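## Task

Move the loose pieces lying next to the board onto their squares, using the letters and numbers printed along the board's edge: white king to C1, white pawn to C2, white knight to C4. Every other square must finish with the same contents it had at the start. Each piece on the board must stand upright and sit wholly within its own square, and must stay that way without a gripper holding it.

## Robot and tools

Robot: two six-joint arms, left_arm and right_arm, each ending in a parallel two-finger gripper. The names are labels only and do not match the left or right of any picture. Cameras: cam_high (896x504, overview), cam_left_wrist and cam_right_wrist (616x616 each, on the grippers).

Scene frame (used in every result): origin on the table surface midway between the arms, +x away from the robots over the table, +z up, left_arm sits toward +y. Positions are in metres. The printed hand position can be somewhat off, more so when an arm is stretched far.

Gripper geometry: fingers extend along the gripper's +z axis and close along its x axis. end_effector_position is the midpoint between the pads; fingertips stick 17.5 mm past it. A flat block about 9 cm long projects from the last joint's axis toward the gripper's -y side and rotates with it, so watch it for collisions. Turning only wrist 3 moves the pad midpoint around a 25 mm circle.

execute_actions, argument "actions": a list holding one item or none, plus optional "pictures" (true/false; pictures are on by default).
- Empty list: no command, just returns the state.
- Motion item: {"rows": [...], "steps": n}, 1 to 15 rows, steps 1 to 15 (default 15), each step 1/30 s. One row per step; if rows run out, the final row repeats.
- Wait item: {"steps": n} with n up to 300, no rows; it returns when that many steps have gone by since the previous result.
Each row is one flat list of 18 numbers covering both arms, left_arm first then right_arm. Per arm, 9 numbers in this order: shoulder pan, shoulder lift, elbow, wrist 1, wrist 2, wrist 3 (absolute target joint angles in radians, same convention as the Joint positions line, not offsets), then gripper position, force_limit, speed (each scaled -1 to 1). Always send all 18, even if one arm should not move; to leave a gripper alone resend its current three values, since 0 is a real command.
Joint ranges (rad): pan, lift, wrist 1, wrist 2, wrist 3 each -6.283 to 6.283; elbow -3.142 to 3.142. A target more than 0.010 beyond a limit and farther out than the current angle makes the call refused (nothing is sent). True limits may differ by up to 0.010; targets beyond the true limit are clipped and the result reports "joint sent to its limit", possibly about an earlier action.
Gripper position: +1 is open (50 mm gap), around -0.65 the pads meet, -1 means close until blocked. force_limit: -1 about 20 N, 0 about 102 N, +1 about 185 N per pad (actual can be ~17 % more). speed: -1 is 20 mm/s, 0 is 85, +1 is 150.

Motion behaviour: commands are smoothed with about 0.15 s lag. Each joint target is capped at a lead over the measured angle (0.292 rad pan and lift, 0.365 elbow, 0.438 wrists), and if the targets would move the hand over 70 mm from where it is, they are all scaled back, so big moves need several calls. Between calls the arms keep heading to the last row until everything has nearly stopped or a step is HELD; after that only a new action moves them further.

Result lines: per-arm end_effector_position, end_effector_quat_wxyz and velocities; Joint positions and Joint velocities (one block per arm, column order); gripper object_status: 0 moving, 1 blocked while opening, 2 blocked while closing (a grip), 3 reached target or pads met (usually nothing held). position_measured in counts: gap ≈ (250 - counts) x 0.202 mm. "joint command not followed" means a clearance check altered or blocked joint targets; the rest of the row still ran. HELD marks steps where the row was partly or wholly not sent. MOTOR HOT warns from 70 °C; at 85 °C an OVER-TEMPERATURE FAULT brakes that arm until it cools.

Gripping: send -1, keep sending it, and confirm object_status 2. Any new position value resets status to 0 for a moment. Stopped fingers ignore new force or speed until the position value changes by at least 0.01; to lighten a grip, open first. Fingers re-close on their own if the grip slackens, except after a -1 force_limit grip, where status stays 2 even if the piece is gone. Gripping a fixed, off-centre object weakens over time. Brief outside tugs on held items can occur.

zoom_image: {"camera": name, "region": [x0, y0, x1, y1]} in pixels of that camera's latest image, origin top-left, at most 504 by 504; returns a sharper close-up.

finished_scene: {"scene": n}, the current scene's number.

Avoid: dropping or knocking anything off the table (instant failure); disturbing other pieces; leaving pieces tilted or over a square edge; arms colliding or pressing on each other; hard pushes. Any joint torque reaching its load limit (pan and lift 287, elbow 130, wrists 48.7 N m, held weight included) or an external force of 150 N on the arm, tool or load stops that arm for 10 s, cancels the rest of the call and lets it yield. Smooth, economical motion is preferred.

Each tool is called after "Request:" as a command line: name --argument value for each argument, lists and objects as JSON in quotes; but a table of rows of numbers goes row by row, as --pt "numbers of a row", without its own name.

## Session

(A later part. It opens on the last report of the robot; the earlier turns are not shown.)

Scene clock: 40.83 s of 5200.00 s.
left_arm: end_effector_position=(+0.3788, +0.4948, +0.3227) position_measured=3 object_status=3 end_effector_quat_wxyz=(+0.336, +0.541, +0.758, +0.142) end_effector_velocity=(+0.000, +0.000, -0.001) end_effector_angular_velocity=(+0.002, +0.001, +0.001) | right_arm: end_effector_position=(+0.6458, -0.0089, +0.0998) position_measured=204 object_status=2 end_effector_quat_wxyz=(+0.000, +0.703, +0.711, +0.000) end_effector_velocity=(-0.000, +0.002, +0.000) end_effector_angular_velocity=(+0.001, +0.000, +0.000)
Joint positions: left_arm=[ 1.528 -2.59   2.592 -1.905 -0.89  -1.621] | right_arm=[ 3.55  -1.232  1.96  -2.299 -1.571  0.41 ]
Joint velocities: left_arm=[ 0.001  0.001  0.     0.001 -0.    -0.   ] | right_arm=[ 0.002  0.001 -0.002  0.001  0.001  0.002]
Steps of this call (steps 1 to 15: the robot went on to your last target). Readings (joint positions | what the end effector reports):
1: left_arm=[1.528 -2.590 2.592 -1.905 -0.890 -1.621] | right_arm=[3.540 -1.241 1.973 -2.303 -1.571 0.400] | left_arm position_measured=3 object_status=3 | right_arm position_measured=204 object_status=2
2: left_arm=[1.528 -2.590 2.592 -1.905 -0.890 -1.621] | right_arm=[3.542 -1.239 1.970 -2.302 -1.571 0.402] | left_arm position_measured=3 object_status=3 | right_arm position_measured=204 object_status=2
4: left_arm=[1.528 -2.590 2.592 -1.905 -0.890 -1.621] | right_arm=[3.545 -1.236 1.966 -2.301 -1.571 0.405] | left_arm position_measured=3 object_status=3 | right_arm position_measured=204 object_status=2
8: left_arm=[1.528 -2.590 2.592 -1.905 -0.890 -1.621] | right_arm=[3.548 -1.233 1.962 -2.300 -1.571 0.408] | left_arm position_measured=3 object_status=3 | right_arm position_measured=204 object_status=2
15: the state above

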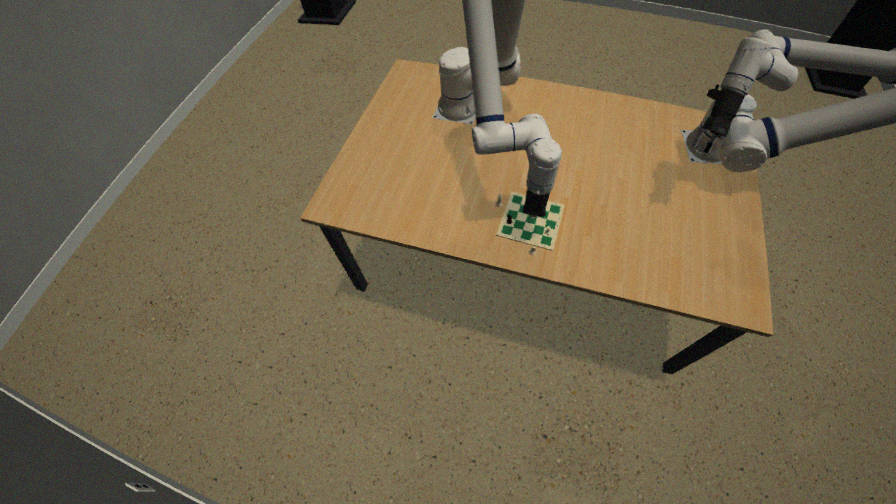

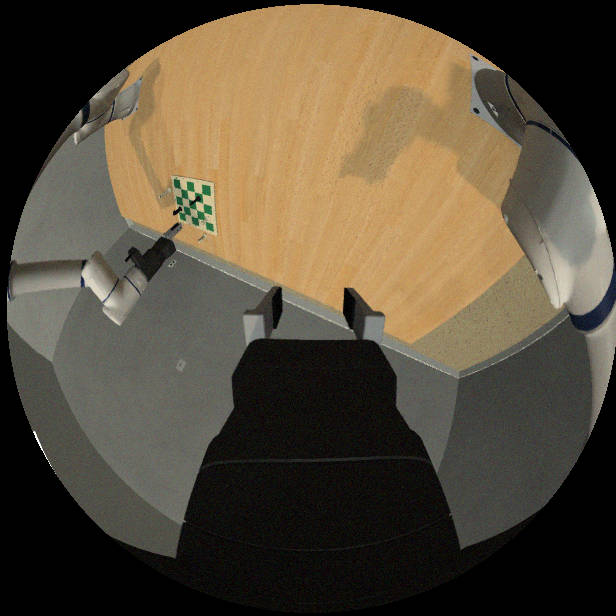

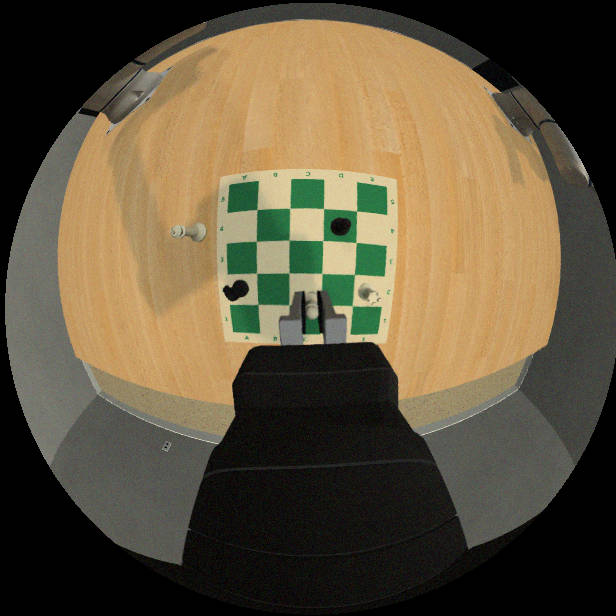

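Request:
execute_actions --actions '[{"rows":[[1.528,-2.59,2.592,-1.905,-0.89,-1.621,1,0,0,3.54,-1.152,1.993,-2.412,-1.571,0.4,-1,-0.8,0]]}]' --pictures false

Request:
execute_actions --actions '[{"steps":10}]'

Request:
zoom_image --camera "cam_right_wrist" --region '[230,230,400,350]'

Scene clock: 44.37 s of 5200.00 s.
left_arm: end_effector_position=(+0.3788, +0.4948, +0.3227) position_measured=3 object_status=3 end_effector_quat_wxyz=(+0.336, +0.541, +0.758, +0.142) end_effector_velocity=(-0.000, -0.001, +0.001) end_effector_angular_velocity=(-0.001, -0.000, -0.001) | right_arm: end_effector_position=(+0.6506, -0.0145, +0.0379) position_measured=204 object_status=2 end_effector_quat_wxyz=(+0.000, +0.703, +0.711, +0.000) end_effector_velocity=(+0.001, -0.001, -0.014) end_effector_angular_velocity=(+0.000, +0.000, +0.000)
Joint positions: left_arm=[ 1.528 -2.59   2.592 -1.905 -0.89  -1.621] | right_arm=[ 3.54  -1.154  1.992 -2.409 -1.571  0.4  ]
Joint velocities: left_arm=[-0.001  0.    -0.001 -0.001 -0.     0.   ] | right_arm=[-0.002  0.018  0.007 -0.025  0.    -0.002]
Steps of this call (steps 1 to 15: the robot went on to your last target; steps 16 to 90: nothing new was sent; then 0.03 s passed at rest; steps 91 to 105: all 15 steps of this action). Readings (joint positions | what the end effector reports):
91: left_arm=[1.528 -2.590 2.592 -1.905 -0.890 -1.621] | right_arm=[3.550 -1.232 1.960 -2.300 -1.571 0.410] | left_arm position_measured=3 object_status=3 | right_arm position_measured=204 object_status=2
92: left_arm=[1.528 -2.590 2.592 -1.905 -0.890 -1.621] | right_arm=[3.549 -1.222 1.963 -2.316 -1.571 0.409] | left_arm position_measured=3 object_status=3 | right_arm position_measured=204 object_status=2
94: left_arm=[1.528 -2.590 2.592 -1.905 -0.890 -1.621] | right_arm=[3.545 -1.192 1.978 -2.355 -1.571 0.405] | left_arm position_measured=3 object_status=3 | right_arm position_measured=204 object_status=2
98: left_arm=[1.528 -2.590 2.592 -1.905 -0.890 -1.621] | right_arm=[3.542 -1.166 1.987 -2.392 -1.571 0.402] | left_arm position_measured=3 object_status=3 | right_arm position_measured=204 object_status=2
105: the state above

Scene clock: 44.70 s of 5200.00 s.
left_arm: end_effector_position=(+0.3788, +0.4948, +0.3227) position_measured=3 object_status=3 end_effector_quat_wxyz=(+0.336, +0.541, +0.758, +0.142) end_effector_velocity=(+0.000, +0.000, +0.000) end_effector_angular_velocity=(-0.000, +0.000, +0.002) | right_arm: end_effector_position=(+0.6507, -0.0147, +0.0361) position_measured=204 object_status=2 end_effector_quat_wxyz=(+0.000, +0.703, +0.711, +0.000) end_effector_velocity=(-0.000, -0.000, -0.002) end_effector_angular_velocity=(-0.001, +0.000, +0.000)
Joint positions: left_arm=[ 1.528 -2.59   2.592 -1.905 -0.89  -1.621] | right_arm=[ 3.54  -1.152  1.993 -2.412 -1.571  0.4  ]
Joint velocities: left_arm=[ 0.001 -0.    -0.001  0.001 -0.    -0.001] | right_arm=[-0.     0.002  0.001 -0.002 -0.    -0.   ]
Steps of this call (steps 1 to 10: the robot went on to your last target). Readings (joint positions | what the end effector reports):
1: left_arm=[1.528 -2.590 2.592 -1.905 -0.890 -1.621] | right_arm=[3.540 -1.154 1.992 -2.409 -1.571 0.400] | left_arm position_measured=3 object_status=3 | right_arm position_measured=204 object_status=2
2: left_arm=[1.528 -2.590 2.592 -1.905 -0.890 -1.621] | right_arm=[3.540 -1.153 1.992 -2.410 -1.571 0.400] | left_arm position_measured=3 object_status=3 | right_arm position_measured=204 object_status=2
4: left_arm=[1.528 -2.590 2.592 -1.905 -0.890 -1.621] | right_arm=[3.540 -1.153 1.993 -2.411 -1.571 0.400] | left_arm position_measured=3 object_status=3 | right_arm position_measured=204 object_status=2
8: left_arm=[1.528 -2.590 2.592 -1.905 -0.890 -1.621] | right_arm=[3.540 -1.152 1.993 -2.412 -1.571 0.400] | left_arm position_measured=3 object_status=3 | right_arm position_measured=204 object_status=2
10: the state above

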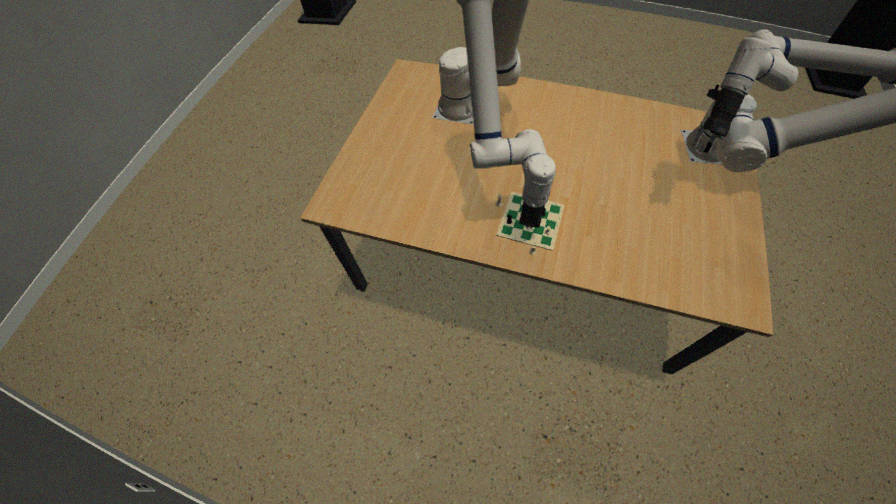

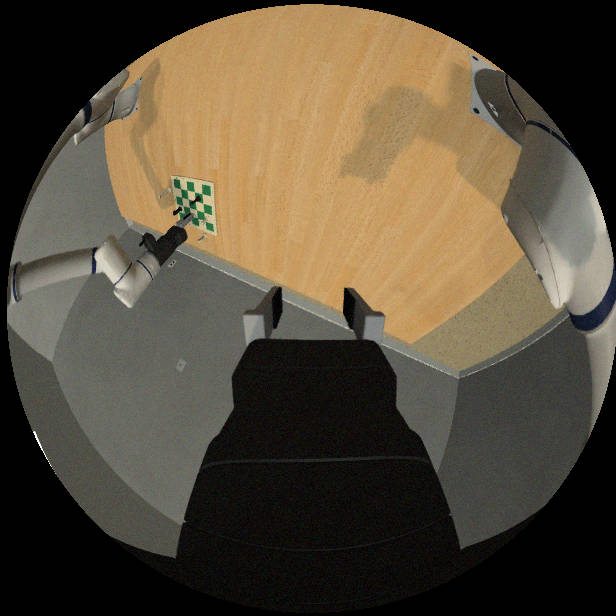

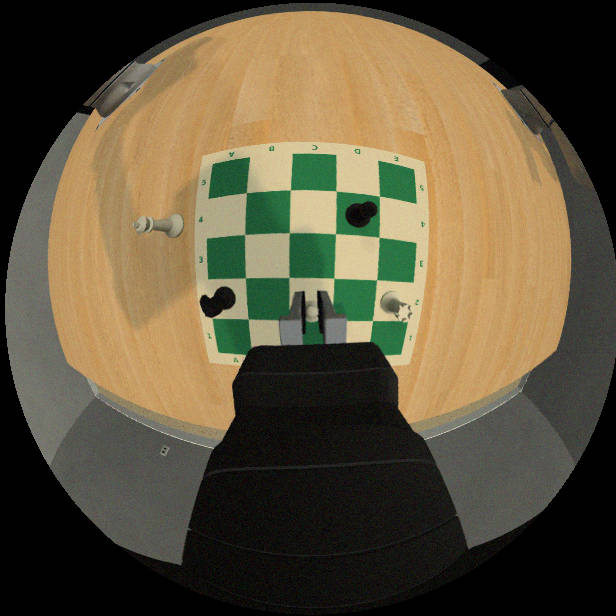

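Region (230, 230, 400, 350) of cam_right_wrist's 616x616 image, scaled by 2.965, with more detail than that image has; it fills the top 356 rows of this view, and the rest is white.

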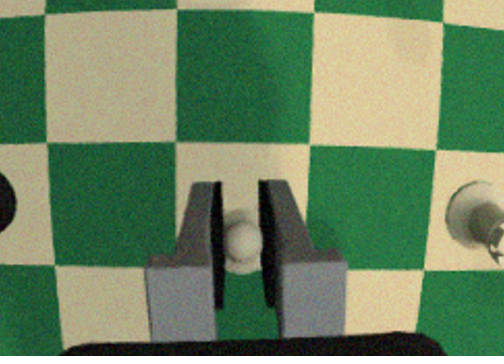

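Request:
execute_actions --actions '[{"rows":[[1.528,-2.59,2.592,-1.905,-0.89,-1.621,1,0,0,3.543,-1.151,2.006,-2.426,-1.571,0.403,-1,-0.8,0]]}]' --pictures false

Request:
execute_actions --actions '[{"rows":[[1.528,-2.59,2.592,-1.905,-0.89,-1.621,1,0,0,3.543,-1.151,2.006,-2.426,-1.571,0.403,0.6,-0.8,-0.5]]}]'

Request:
zoom_image --camera "cam_right_wrist" --region '[230,230,400,350]'

Scene clock: 48.47 s of 5200.00 s.
left_arm: end_effector_position=(+0.3788, +0.4948, +0.3227) position_measured=3 object_status=3 end_effector_quat_wxyz=(+0.336, +0.541, +0.758, +0.142) end_effector_velocity=(-0.000, -0.000, -0.001) end_effector_angular_velocity=(+0.001, +0.000, -0.001) | right_arm: end_effector_position=(+0.6446, -0.0150, +0.0308) position_measured=204 object_status=2 end_effector_quat_wxyz=(+0.000, +0.703, +0.711, +0.000) end_effector_velocity=(-0.001, -0.000, -0.000) end_effector_angular_velocity=(+0.000, -0.002, +0.000)
Joint positions: left_arm=[ 1.528 -2.59   2.592 -1.905 -0.89  -1.621] | right_arm=[ 3.543 -1.151  2.006 -2.426 -1.571  0.403]
Joint velocities: left_arm=[-0.001 -0.001  0.001  0.001  0.    -0.   ] | right_arm=[ 0.001 -0.001  0.003 -0.003 -0.     0.   ]
Steps of this call (steps 1 to 15: the robot went on to your last target; steps 16 to 90: nothing new was sent; then 0.27 s passed at rest; steps 91 to 105: all 15 steps of this action). Readings (joint positions | what the end effector reports):
91: left_arm=[1.528 -2.590 2.592 -1.905 -0.890 -1.621] | right_arm=[3.540 -1.152 1.993 -2.412 -1.571 0.400] | left_arm position_measured=3 object_status=3 | right_arm position_measured=204 object_status=2
92: left_arm=[1.528 -2.590 2.592 -1.905 -0.890 -1.621] | right_arm=[3.540 -1.152 1.995 -2.415 -1.571 0.400] | left_arm position_measured=3 object_status=3 | right_arm position_measured=204 object_status=2
94: left_arm=[1.528 -2.590 2.592 -1.905 -0.890 -1.621] | right_arm=[3.541 -1.152 1.999 -2.420 -1.571 0.401] | left_arm position_measured=3 object_status=3 | right_arm position_measured=204 object_status=2
98: left_arm=[1.528 -2.590 2.592 -1.905 -0.890 -1.621] | right_arm=[3.542 -1.152 2.003 -2.424 -1.571 0.402] | left_arm position_measured=3 object_status=3 | right_arm position_measured=204 object_status=2
105: the state above

Scene clock: 48.97 s of 5200.00 s.
left_arm: end_effector_position=(+0.3788, +0.4948, +0.3227) position_measured=3 object_status=3 end_effector_quat_wxyz=(+0.336, +0.541, +0.758, +0.142) end_effector_velocity=(-0.000, -0.000, +0.001) end_effector_angular_velocity=(-0.000, -0.000, -0.001) | right_arm: end_effector_position=(+0.6442, -0.0151, +0.0304) position_measured=80 object_status=0 end_effector_quat_wxyz=(+0.000, +0.703, +0.711, -0.000) end_effector_velocity=(+0.001, +0.000, +0.002) end_effector_angular_velocity=(+0.001, -0.003, +0.000)
Joint positions: left_arm=[ 1.528 -2.59   2.592 -1.905 -0.89  -1.621] | right_arm=[ 3.543 -1.151  2.006 -2.426 -1.571  0.403]
Joint velocities: left_arm=[-0.     0.    -0.001  0.    -0.     0.001] | right_arm=[-0.    -0.002 -0.001 -0.     0.    -0.   ]
Steps of this call (steps 1 to 15: all 15 steps of this action). Readings (joint positions | what the end effector reports):
1: left_arm=[1.528 -2.590 2.592 -1.905 -0.890 -1.621] | right_arm=[3.543 -1.151 2.006 -2.426 -1.571 0.403] | left_arm position_measured=3 object_status=3 | right_arm position_measured=201 object_status=0
2: left_arm=[1.528 -2.590 2.592 -1.905 -0.890 -1.621] | right_arm=[3.543 -1.151 2.007 -2.426 -1.571 0.403] | left_arm position_measured=3 object_status=3 | right_arm position_measured=193 object_status=0
4: left_arm=[1.528 -2.590 2.592 -1.905 -0.890 -1.621] | right_arm=[3.543 -1.150 2.007 -2.425 -1.571 0.403] | left_arm position_measured=3 object_status=3 | right_arm position_measured=175 object_status=0
8: left_arm=[1.528 -2.590 2.592 -1.905 -0.890 -1.621] | right_arm=[3.543 -1.150 2.007 -2.426 -1.571 0.403] | left_arm position_measured=3 object_status=3 | right_arm position_measured=141 object_status=0
15: the state above

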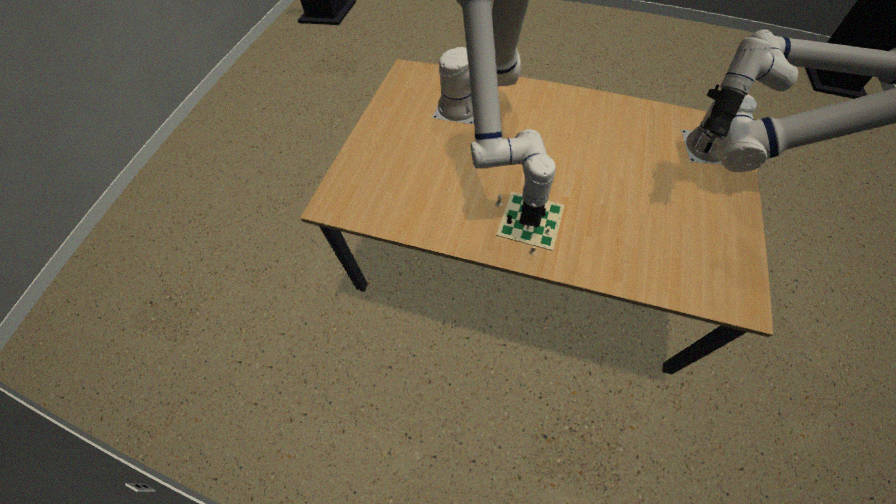

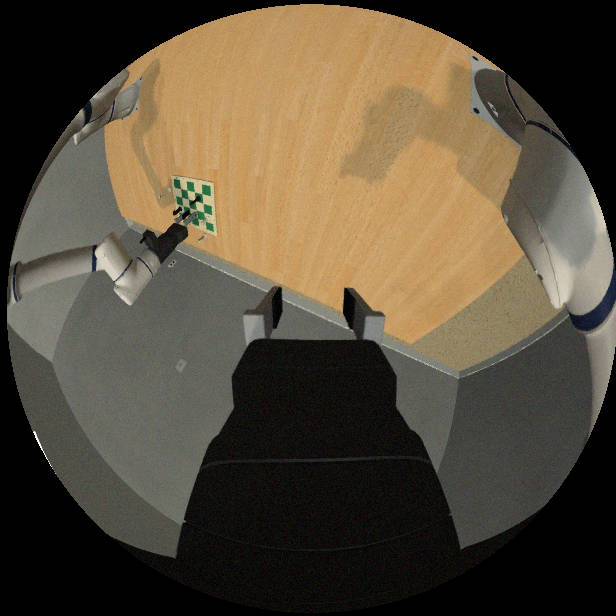

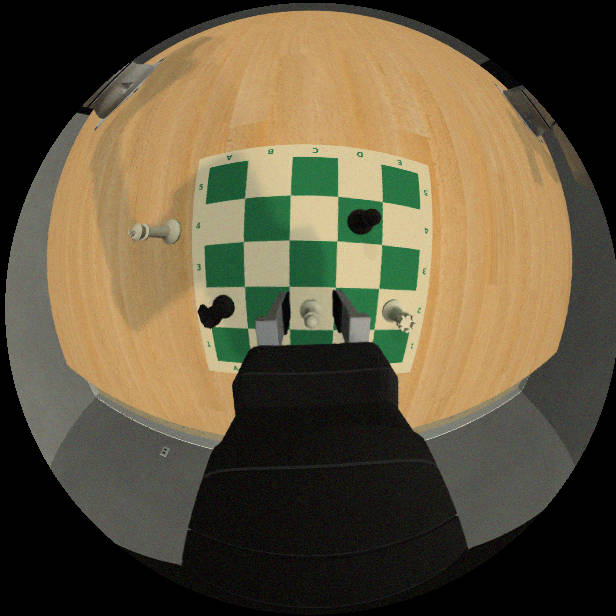

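Region (230, 230, 400, 350) of cam_right_wrist's 616x616 image, scaled by 2.965, with more detail than that image has; it fills the top 356 rows of this view, and the rest is white.

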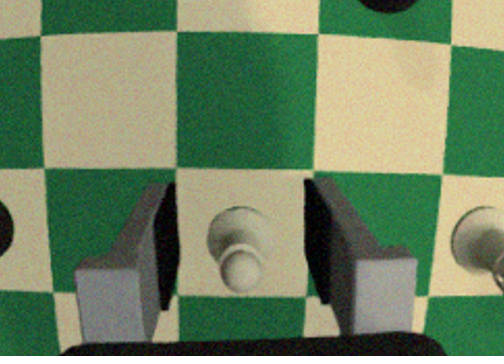

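Request:
execute_actions --actions '[{"rows":[[1.528,-2.59,2.592,-1.905,-0.89,-1.621,1,0,0,3.543,-1.275,1.95,-2.246,-1.571,0.403,0.6,-0.8,0]]}]' --pictures false

Request:
execute_actions --actions '[{"rows":[[1.528,-2.59,2.592,-1.905,-0.89,-1.621,1,0,0,3.386,-1.48,2.2135,-2.304,-1.571,0.246,0.6,-0.8,0]]}]' --pictures false

Request:
execute_actions --actions '[{"steps":8}]' --pictures false

Request:
execute_actions --actions '[{"rows":[[1.528,-2.59,2.592,-1.905,-0.89,-1.621,1,0,0,3.386,-1.35,2.271,-2.492,-1.571,0.246,0.6,-0.8,0]]}]'

Scene clock: 56.13 s of 5200.00 s.
left_arm: end_effector_position=(+0.3788, +0.4948, +0.3227) position_measured=3 object_status=3 end_effector_quat_wxyz=(+0.336, +0.541, +0.758, +0.142) end_effector_velocity=(-0.000, -0.001, +0.000) end_effector_angular_velocity=(+0.000, +0.000, -0.000) | right_arm: end_effector_position=(+0.6443, -0.0151, +0.1271) position_measured=63 object_status=3 end_effector_quat_wxyz=(+0.000, +0.703, +0.711, -0.000) end_effector_velocity=(-0.002, -0.001, +0.031) end_effector_angular_velocity=(+0.000, -0.001, +0.000)
Joint positions: left_arm=[ 1.528 -2.59   2.592 -1.905 -0.89  -1.621] | right_arm=[ 3.543 -1.27   1.952 -2.253 -1.571  0.403]
Joint velocities: left_arm=[-0.001  0.001 -0.001  0.     0.    -0.001] | right_arm=[ 0.    -0.037 -0.018  0.054 -0.    -0.   ]
Steps of this call (steps 1 to 15: the robot went on to your last target; steps 16 to 90: nothing new was sent; then 3.67 s passed at rest; steps 91 to 105: all 15 steps of this action). Readings (joint positions | what the end effector reports):
91: left_arm=[1.528 -2.590 2.592 -1.905 -0.890 -1.621] | right_arm=[3.543 -1.151 2.006 -2.426 -1.571 0.403] | left_arm position_measured=3 object_status=3 | right_arm position_measured=63 object_status=3
92: left_arm=[1.528 -2.590 2.592 -1.905 -0.890 -1.621] | right_arm=[3.543 -1.162 2.002 -2.409 -1.571 0.403] | left_arm position_measured=3 object_status=3 | right_arm position_measured=63 object_status=3
94: left_arm=[1.528 -2.590 2.592 -1.905 -0.890 -1.621] | right_arm=[3.543 -1.196 1.985 -2.362 -1.571 0.403] | left_arm position_measured=3 object_status=3 | right_arm position_measured=63 object_status=3
98: left_arm=[1.528 -2.590 2.592 -1.905 -0.890 -1.621] | right_arm=[3.543 -1.246 1.963 -2.289 -1.571 0.403] | left_arm position_measured=3 object_status=3 | right_arm position_measured=63 object_status=3
105: the state above

Scene clock: 56.63 s of 5200.00 s.
left_arm: end_effector_position=(+0.3788, +0.4948, +0.3227) position_measured=3 object_status=3 end_effector_quat_wxyz=(+0.336, +0.541, +0.758, +0.142) end_effector_velocity=(+0.000, +0.000, -0.001) end_effector_angular_velocity=(+0.002, -0.000, -0.001) | right_arm: end_effector_position=(+0.5759, -0.1430, +0.1307) position_measured=63 object_status=3 end_effector_quat_wxyz=(+0.000, +0.703, +0.711, -0.000) end_effector_velocity=(-0.056, -0.078, -0.005) end_effector_angular_velocity=(+0.000, -0.001, -0.000)
Joint positions: left_arm=[ 1.528 -2.59   2.592 -1.905 -0.89  -1.621] | right_arm=[ 3.399 -1.463  2.192 -2.3   -1.571  0.259]
Joint velocities: left_arm=[ 0.    -0.     0.001 -0.     0.001  0.001] | right_arm=[-0.099 -0.133  0.165 -0.034 -0.    -0.099]
Steps of this call (steps 1 to 15: all 15 steps of this action). Readings (joint positions | what the end effector reports):
1: left_arm=[1.528 -2.590 2.592 -1.905 -0.890 -1.621] | right_arm=[3.543 -1.272 1.952 -2.252 -1.571 0.403] | left_arm position_measured=3 object_status=3 | right_arm position_measured=63 object_status=3
2: left_arm=[1.528 -2.590 2.592 -1.905 -0.890 -1.621] | right_arm=[3.535 -1.283 1.965 -2.253 -1.571 0.395] | left_arm position_measured=3 object_status=3 | right_arm position_measured=63 object_status=3
4: left_arm=[1.528 -2.590 2.592 -1.905 -0.890 -1.621] | right_arm=[3.508 -1.318 2.010 -2.262 -1.571 0.368] | left_arm position_measured=3 object_status=3 | right_arm position_measured=63 object_status=3
8: left_arm=[1.528 -2.590 2.592 -1.905 -0.890 -1.621] | right_arm=[3.459 -1.384 2.092 -2.279 -1.571 0.319] | left_arm position_measured=3 object_status=3 | right_arm position_measured=63 object_status=3
15: the state above

Scene clock: 56.90 s of 5200.00 s.
left_arm: end_effector_position=(+0.3788, +0.4948, +0.3227) position_measured=3 object_status=3 end_effector_quat_wxyz=(+0.336, +0.541, +0.758, +0.142) end_effector_velocity=(+0.000, -0.001, +0.000) end_effector_angular_velocity=(+0.000, -0.000, -0.001) | right_arm: end_effector_position=(+0.5693, -0.1518, +0.1300) position_measured=63 object_status=3 end_effector_quat_wxyz=(+0.000, +0.703, +0.711, -0.000) end_effector_velocity=(-0.008, -0.010, -0.002) end_effector_angular_velocity=(-0.001, +0.002, +0.000)
Joint positions: left_arm=[ 1.528 -2.59   2.592 -1.905 -0.89  -1.621] | right_arm=[ 3.388 -1.478  2.211 -2.303 -1.571  0.248]
Joint velocities: left_arm=[-0.001  0.001 -0.001 -0.     0.     0.   ] | right_arm=[-0.013 -0.015  0.022 -0.004 -0.    -0.013]
Steps of this call (steps 1 to 8: the robot went on to your last target). Readings (joint positions | what the end effector reports):
1: left_arm=[1.528 -2.590 2.592 -1.905 -0.890 -1.621] | right_arm=[3.396 -1.467 2.197 -2.301 -1.571 0.256] | left_arm position_measured=3 object_status=3 | right_arm position_measured=63 object_status=3
2: left_arm=[1.528 -2.590 2.592 -1.905 -0.890 -1.621] | right_arm=[3.394 -1.470 2.201 -2.301 -1.571 0.254] | left_arm position_measured=3 object_status=3 | right_arm position_measured=63 object_status=3
4: left_arm=[1.528 -2.590 2.592 -1.905 -0.890 -1.621] | right_arm=[3.391 -1.474 2.206 -2.302 -1.571 0.251] | left_arm position_measured=3 object_status=3 | right_arm position_measured=63 object_status=3
8: the state above

Scene clock: 57.40 s of 5200.00 s.
left_arm: end_effector_position=(+0.3788, +0.4948, +0.3227) position_measured=3 object_status=3 end_effector_quat_wxyz=(+0.336, +0.541, +0.758, +0.142) end_effector_velocity=(+0.000, +0.001, -0.001) end_effector_angular_velocity=(-0.001, +0.000, +0.002) | right_arm: end_effector_position=(+0.5690, -0.1529, +0.0481) position_measured=63 object_status=3 end_effector_quat_wxyz=(+0.000, +0.703, +0.711, +0.000) end_effector_velocity=(-0.002, -0.001, -0.022) end_effector_angular_velocity=(+0.001, +0.000, -0.000)
Joint positions: left_arm=[ 1.528 -2.59   2.592 -1.905 -0.89  -1.621] | right_arm=[ 3.386 -1.355  2.269 -2.485 -1.571  0.246]
Joint velocities: left_arm=[ 0.001 -0.001  0.001 -0.    -0.    -0.001] | right_arm=[-0.     0.034  0.016 -0.051  0.001 -0.   ]
Steps of this call (steps 1 to 15: all 15 steps of this action). Readings (joint positions | what the end effector reports):
1: left_arm=[1.528 -2.590 2.592 -1.905 -0.890 -1.621] | right_arm=[3.387 -1.478 2.212 -2.304 -1.571 0.247] | left_arm position_measured=3 object_status=3 | right_arm position_measured=63 object_status=3
2: left_arm=[1.528 -2.590 2.592 -1.905 -0.890 -1.621] | right_arm=[3.387 -1.468 2.216 -2.321 -1.571 0.247] | left_arm position_measured=3 object_status=3 | right_arm position_measured=63 object_status=3
4: left_arm=[1.528 -2.590 2.592 -1.905 -0.890 -1.621] | right_arm=[3.387 -1.427 2.236 -2.379 -1.571 0.247] | left_arm position_measured=3 object_status=3 | right_arm position_measured=63 object_status=3
8: left_arm=[1.528 -2.590 2.592 -1.905 -0.890 -1.621] | right_arm=[3.386 -1.377 2.258 -2.452 -1.571 0.246] | left_arm position_measured=3 object_status=3 | right_arm position_measured=63 object_status=3
15: the state above

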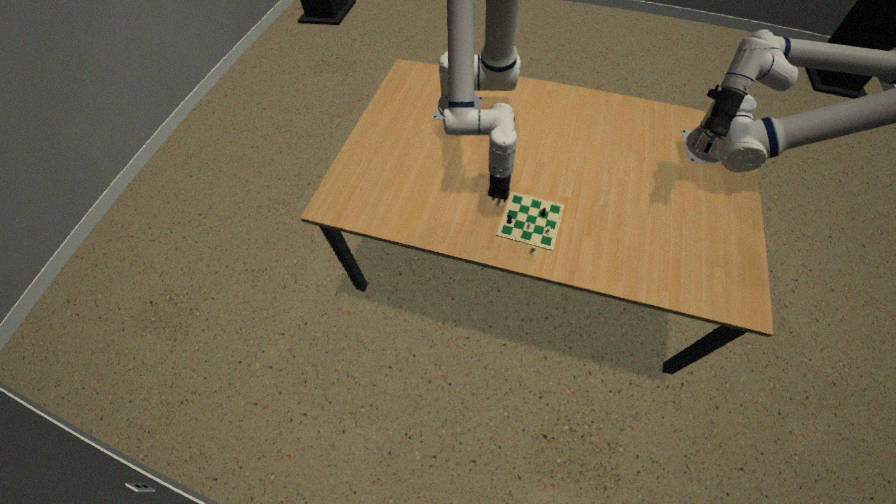

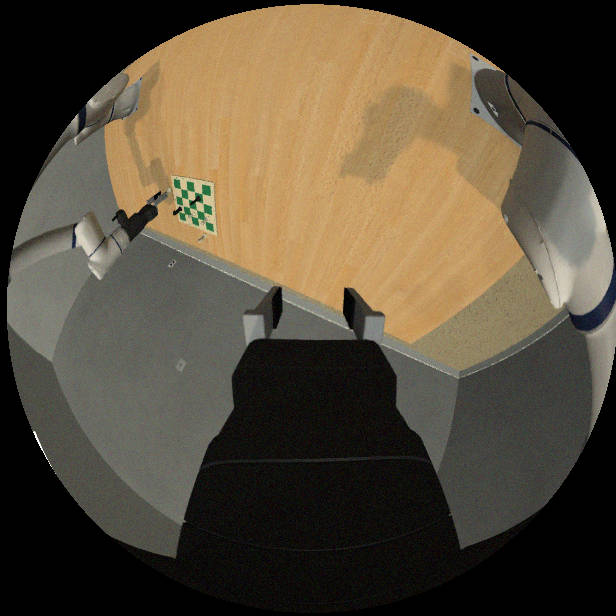

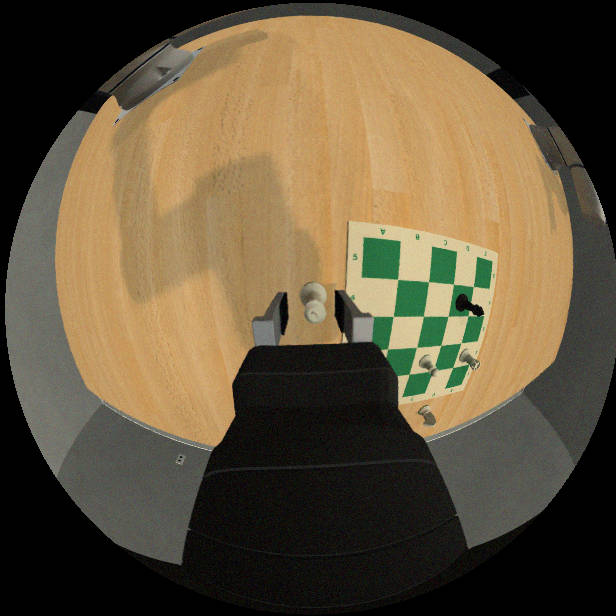

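Request:
execute_actions --actions '[{"rows":[[1.528,-2.59,2.592,-1.905,-0.89,-1.621,1,0,0,3.389,-1.35,2.271,-2.492,-1.571,0.249,-1,-0.3,0]]}]' --pictures false

Request:
execute_actions --actions '[{"rows":[[1.528,-2.59,2.592,-1.905,-0.89,-1.621,1,0,0,3.389,-1.48,2.2135,-2.304,-1.571,0.249,-1,-0.3,0]]}]' --pictures false

Request:
execute_actions --actions '[{"rows":[[1.528,-2.59,2.592,-1.905,-0.89,-1.621,1,0,0,3.5176,-1.2233,1.8788,-2.2265,-1.571,0.378,-1,-0.3,0]]}]' --pictures false

Request:
execute_actions --actions '[{"steps":15}]' --pictures false

Request:
execute_actions --actions '[{"rows":[[1.528,-2.59,2.592,-1.905,-0.89,-1.621,1,0,0,3.5176,-1.143,1.92,-2.348,-1.571,0.378,-1,-0.3,0]]}]'

Request:
zoom_image --camera "cam_right_wrist" --region '[230,230,400,350]'

Scene clock: 66.73 s of 5200.00 s.
left_arm: end_effector_position=(+0.3788, +0.4948, +0.3227) position_measured=3 object_status=3 end_effector_quat_wxyz=(+0.336, +0.541, +0.758, +0.142) end_effector_velocity=(-0.000, -0.000, +0.001) end_effector_angular_velocity=(-0.001, -0.001, -0.001) | right_arm: end_effector_position=(+0.5677, -0.1515, +0.0451) position_measured=187 object_status=0 end_effector_quat_wxyz=(+0.000, +0.703, +0.711, +0.000) end_effector_velocity=(+0.000, +0.000, +0.001) end_effector_angular_velocity=(+0.001, -0.001, -0.000)
Joint positions: left_arm=[ 1.528 -2.59   2.592 -1.905 -0.89  -1.621] | right_arm=[ 3.389 -1.35   2.271 -2.492 -1.571  0.249]
Joint velocities: left_arm=[-0.001 -0.001 -0.001  0.     0.001  0.001] | right_arm=[ 0.001 -0.001 -0.     0.     0.     0.001]
Steps of this call (steps 1 to 15: the robot went on to your last target; steps 16 to 90: nothing new was sent; then 5.83 s passed at rest; steps 91 to 105: all 15 steps of this action). Readings (joint positions | what the end effector reports):
91: left_arm=[1.528 -2.590 2.592 -1.905 -0.890 -1.621] | right_arm=[3.386 -1.350 2.271 -2.492 -1.571 0.246] | left_arm position_measured=3 object_status=3 | right_arm position_measured=67 object_status=0
92: left_arm=[1.528 -2.590 2.592 -1.905 -0.890 -1.621] | right_arm=[3.386 -1.350 2.271 -2.492 -1.571 0.246] | left_arm position_measured=3 object_status=3 | right_arm position_measured=81 object_status=0
94: left_arm=[1.528 -2.590 2.592 -1.905 -0.890 -1.621] | right_arm=[3.387 -1.350 2.271 -2.492 -1.571 0.247] | left_arm position_measured=3 object_status=3 | right_arm position_measured=109 object_status=0
98: left_arm=[1.528 -2.590 2.592 -1.905 -0.890 -1.621] | right_arm=[3.388 -1.350 2.271 -2.492 -1.571 0.248] | left_arm position_measured=3 object_status=3 | right_arm position_measured=165 object_status=0
105: the state above

Scene clock: 67.23 s of 5200.00 s.
left_arm: end_effector_position=(+0.3788, +0.4948, +0.3227) position_measured=3 object_status=3 end_effector_quat_wxyz=(+0.336, +0.541, +0.758, +0.142) end_effector_velocity=(-0.000, -0.000, -0.001) end_effector_angular_velocity=(+0.000, -0.000, -0.002) | right_arm: end_effector_position=(+0.5676, -0.1514, +0.1268) position_measured=187 object_status=2 end_effector_quat_wxyz=(-0.000, +0.703, +0.711, -0.000) end_effector_velocity=(-0.001, -0.000, +0.024) end_effector_angular_velocity=(-0.000, -0.001, +0.000)
Joint positions: left_arm=[ 1.528 -2.59   2.592 -1.905 -0.89  -1.621] | right_arm=[ 3.389 -1.475  2.216 -2.311 -1.571  0.249]
Joint velocities: left_arm=[-0.002 -0.001  0.001  0.     0.    -0.001] | right_arm=[-0.    -0.035 -0.016  0.05  -0.    -0.   ]
Steps of this call (steps 1 to 15: all 15 steps of this action). Readings (joint positions | what the end effector reports):
1: left_arm=[1.528 -2.590 2.592 -1.905 -0.890 -1.621] | right_arm=[3.389 -1.350 2.271 -2.492 -1.571 0.249] | left_arm position_measured=3 object_status=3 | right_arm position_measured=187 object_status=2
2: left_arm=[1.528 -2.590 2.592 -1.905 -0.890 -1.621] | right_arm=[3.389 -1.361 2.267 -2.475 -1.571 0.249] | left_arm position_measured=3 object_status=3 | right_arm position_measured=187 object_status=2
4: left_arm=[1.528 -2.590 2.592 -1.905 -0.890 -1.621] | right_arm=[3.389 -1.402 2.247 -2.417 -1.571 0.249] | left_arm position_measured=3 object_status=3 | right_arm position_measured=187 object_status=2
8: left_arm=[1.528 -2.590 2.592 -1.905 -0.890 -1.621] | right_arm=[3.389 -1.452 2.226 -2.344 -1.571 0.249] | left_arm position_measured=3 object_status=3 | right_arm position_measured=187 object_status=2
15: the state above

Scene clock: 67.73 s of 5200.00 s.
left_arm: end_effector_position=(+0.3788, +0.4948, +0.3227) position_measured=3 object_status=3 end_effector_quat_wxyz=(+0.336, +0.541, +0.758, +0.142) end_effector_velocity=(-0.000, -0.001, +0.001) end_effector_angular_velocity=(-0.000, +0.000, -0.001) | right_arm: end_effector_position=(+0.6772, -0.0345, +0.1314) position_measured=187 object_status=2 end_effector_quat_wxyz=(+0.000, +0.703, +0.711, -0.000) end_effector_velocity=(+0.097, +0.134, -0.011) end_effector_angular_velocity=(-0.002, +0.002, +0.000)
Joint positions: left_arm=[ 1.528 -2.59   2.592 -1.905 -0.89  -1.621] | right_arm=[ 3.502 -1.253  1.919 -2.236 -1.571  0.363]
Joint velocities: left_arm=[-0.     0.001 -0.001 -0.001 -0.001  0.001] | right_arm=[ 0.118  0.23  -0.304  0.075 -0.001  0.117]
Steps of this call (steps 1 to 15: all 15 steps of this action). Readings (joint positions | what the end effector reports):
1: left_arm=[1.528 -2.590 2.592 -1.905 -0.890 -1.621] | right_arm=[3.389 -1.476 2.214 -2.309 -1.571 0.249] | left_arm position_measured=3 object_status=3 | right_arm position_measured=187 object_status=2
2: left_arm=[1.528 -2.590 2.592 -1.905 -0.890 -1.621] | right_arm=[3.395 -1.466 2.201 -2.305 -1.571 0.255] | left_arm position_measured=3 object_status=3 | right_arm position_measured=187 object_status=2
4: left_arm=[1.528 -2.590 2.592 -1.905 -0.890 -1.621] | right_arm=[3.413 -1.429 2.150 -2.293 -1.571 0.274] | left_arm position_measured=3 object_status=3 | right_arm position_measured=187 object_status=2
8: left_arm=[1.528 -2.590 2.592 -1.905 -0.890 -1.621] | right_arm=[3.449 -1.359 2.058 -2.270 -1.571 0.309] | left_arm position_measured=3 object_status=3 | right_arm position_measured=187 object_status=2
15: the state above

Scene clock: 68.23 s of 5200.00 s.
left_arm: end_effector_position=(+0.3788, +0.4948, +0.3227) position_measured=3 object_status=3 end_effector_quat_wxyz=(+0.336, +0.541, +0.758, +0.142) end_effector_velocity=(-0.000, -0.000, +0.000) end_effector_angular_velocity=(-0.002, -0.000, -0.001) | right_arm: end_effector_position=(+0.6896, -0.0171, +0.1299) position_measured=187 object_status=2 end_effector_quat_wxyz=(+0.000, +0.703, +0.711, +0.000) end_effector_velocity=(+0.002, +0.003, -0.001) end_effector_angular_velocity=(-0.000, +0.001, +0.001)
Joint positions: left_arm=[ 1.528 -2.59   2.592 -1.905 -0.89  -1.621] | right_arm=[ 3.517 -1.224  1.88  -2.227 -1.571  0.378]
Joint velocities: left_arm=[-0.001 -0.002  0.    -0.    -0.    -0.001] | right_arm=[ 0.002  0.006 -0.007  0.001  0.     0.002]
Steps of this call (steps 1 to 15: the robot went on to your last target). Readings (joint positions | what the end effector reports):
1: left_arm=[1.528 -2.590 2.592 -1.905 -0.890 -1.621] | right_arm=[3.506 -1.247 1.910 -2.234 -1.571 0.366] | left_arm position_measured=3 object_status=3 | right_arm position_measured=187 object_status=2
2: left_arm=[1.528 -2.590 2.592 -1.905 -0.890 -1.621] | right_arm=[3.509 -1.241 1.903 -2.232 -1.571 0.369] | left_arm position_measured=3 object_status=3 | right_arm position_measured=187 object_status=2
4: left_arm=[1.528 -2.590 2.592 -1.905 -0.890 -1.621] | right_arm=[3.512 -1.234 1.893 -2.230 -1.571 0.373] | left_arm position_measured=3 object_status=3 | right_arm position_measured=187 object_status=2
8: left_arm=[1.528 -2.590 2.592 -1.905 -0.890 -1.621] | right_arm=[3.516 -1.227 1.884 -2.228 -1.571 0.376] | left_arm position_measured=3 object_status=3 | right_arm position_measured=187 object_status=2
15: the state above

Scene clock: 68.73 s of 5200.00 s.
left_arm: end_effector_position=(+0.3788, +0.4948, +0.3227) position_measured=3 object_status=3 end_effector_quat_wxyz=(+0.336, +0.541, +0.758, +0.142) end_effector_velocity=(-0.000, -0.000, +0.001) end_effector_angular_velocity=(-0.001, +0.000, +0.001) | right_arm: end_effector_position=(+0.6901, -0.0166, +0.0610) position_measured=187 object_status=2 end_effector_quat_wxyz=(+0.000, +0.703, +0.711, +0.000) end_effector_velocity=(-0.001, -0.000, -0.018) end_effector_angular_velocity=(-0.001, +0.003, +0.000)
Joint positions: left_arm=[ 1.528 -2.59   2.592 -1.905 -0.89  -1.621] | right_arm=[ 3.518 -1.145  1.919 -2.344 -1.571  0.378]
Joint velocities: left_arm=[-0.    -0.    -0.001  0.001 -0.    -0.001] | right_arm=[ 0.     0.02   0.01  -0.027  0.001 -0.   ]
Steps of this call (steps 1 to 15: all 15 steps of this action). Readings (joint positions | what the end effector reports):
1: left_arm=[1.528 -2.590 2.592 -1.905 -0.890 -1.621] | right_arm=[3.517 -1.223 1.880 -2.227 -1.571 0.378] | left_arm position_measured=3 object_status=3 | right_arm position_measured=187 object_status=2
2: left_arm=[1.528 -2.590 2.592 -1.905 -0.890 -1.621] | right_arm=[3.518 -1.213 1.883 -2.244 -1.571 0.378] | left_arm position_measured=3 object_status=3 | right_arm position_measured=187 object_status=2
4: left_arm=[1.528 -2.590 2.592 -1.905 -0.890 -1.621] | right_arm=[3.518 -1.183 1.901 -2.286 -1.571 0.378] | left_arm position_measured=3 object_status=3 | right_arm position_measured=187 object_status=2
8: left_arm=[1.528 -2.590 2.592 -1.905 -0.890 -1.621] | right_arm=[3.518 -1.157 1.913 -2.326 -1.571 0.378] | left_arm position_measured=3 object_status=3 | right_arm position_measured=187 object_status=2
15: the state above

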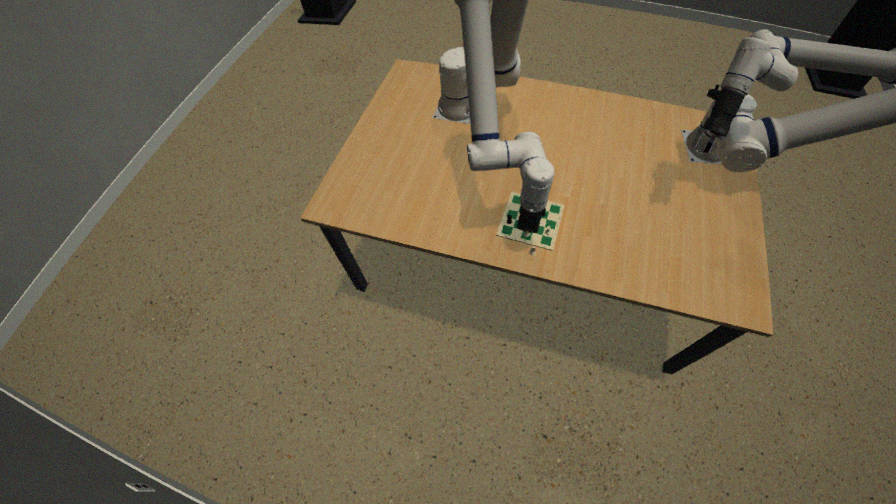

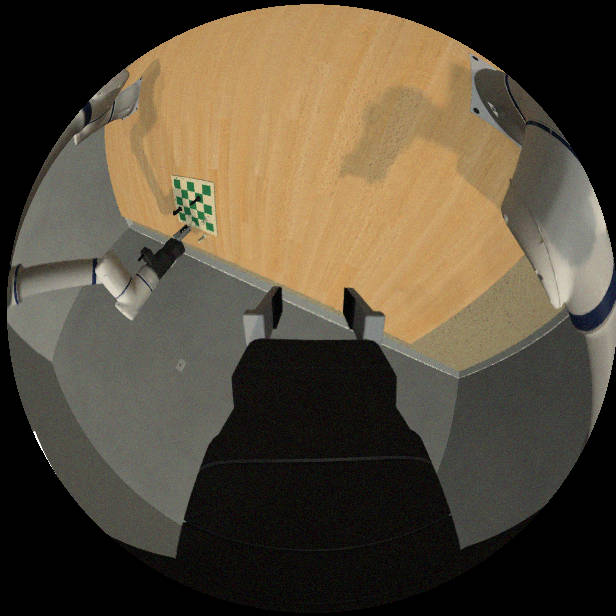

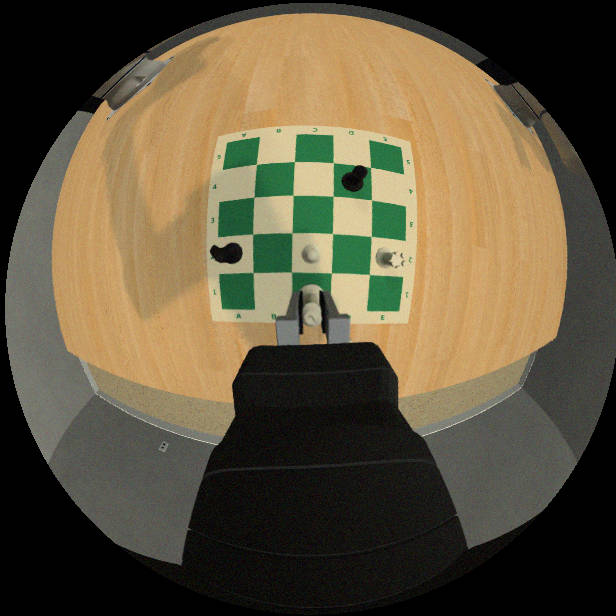

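Region (230, 230, 400, 350) of cam_right_wrist's 616x616 image, scaled by 2.965, with more detail than that image has; it fills the top 356 rows of this view, and the rest is white.

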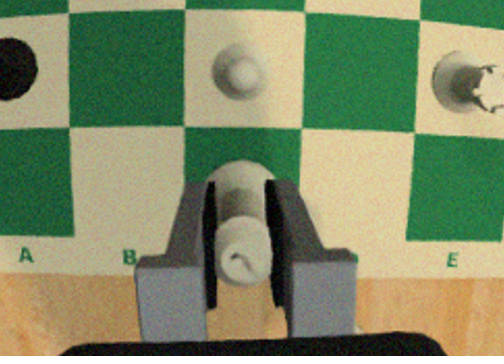

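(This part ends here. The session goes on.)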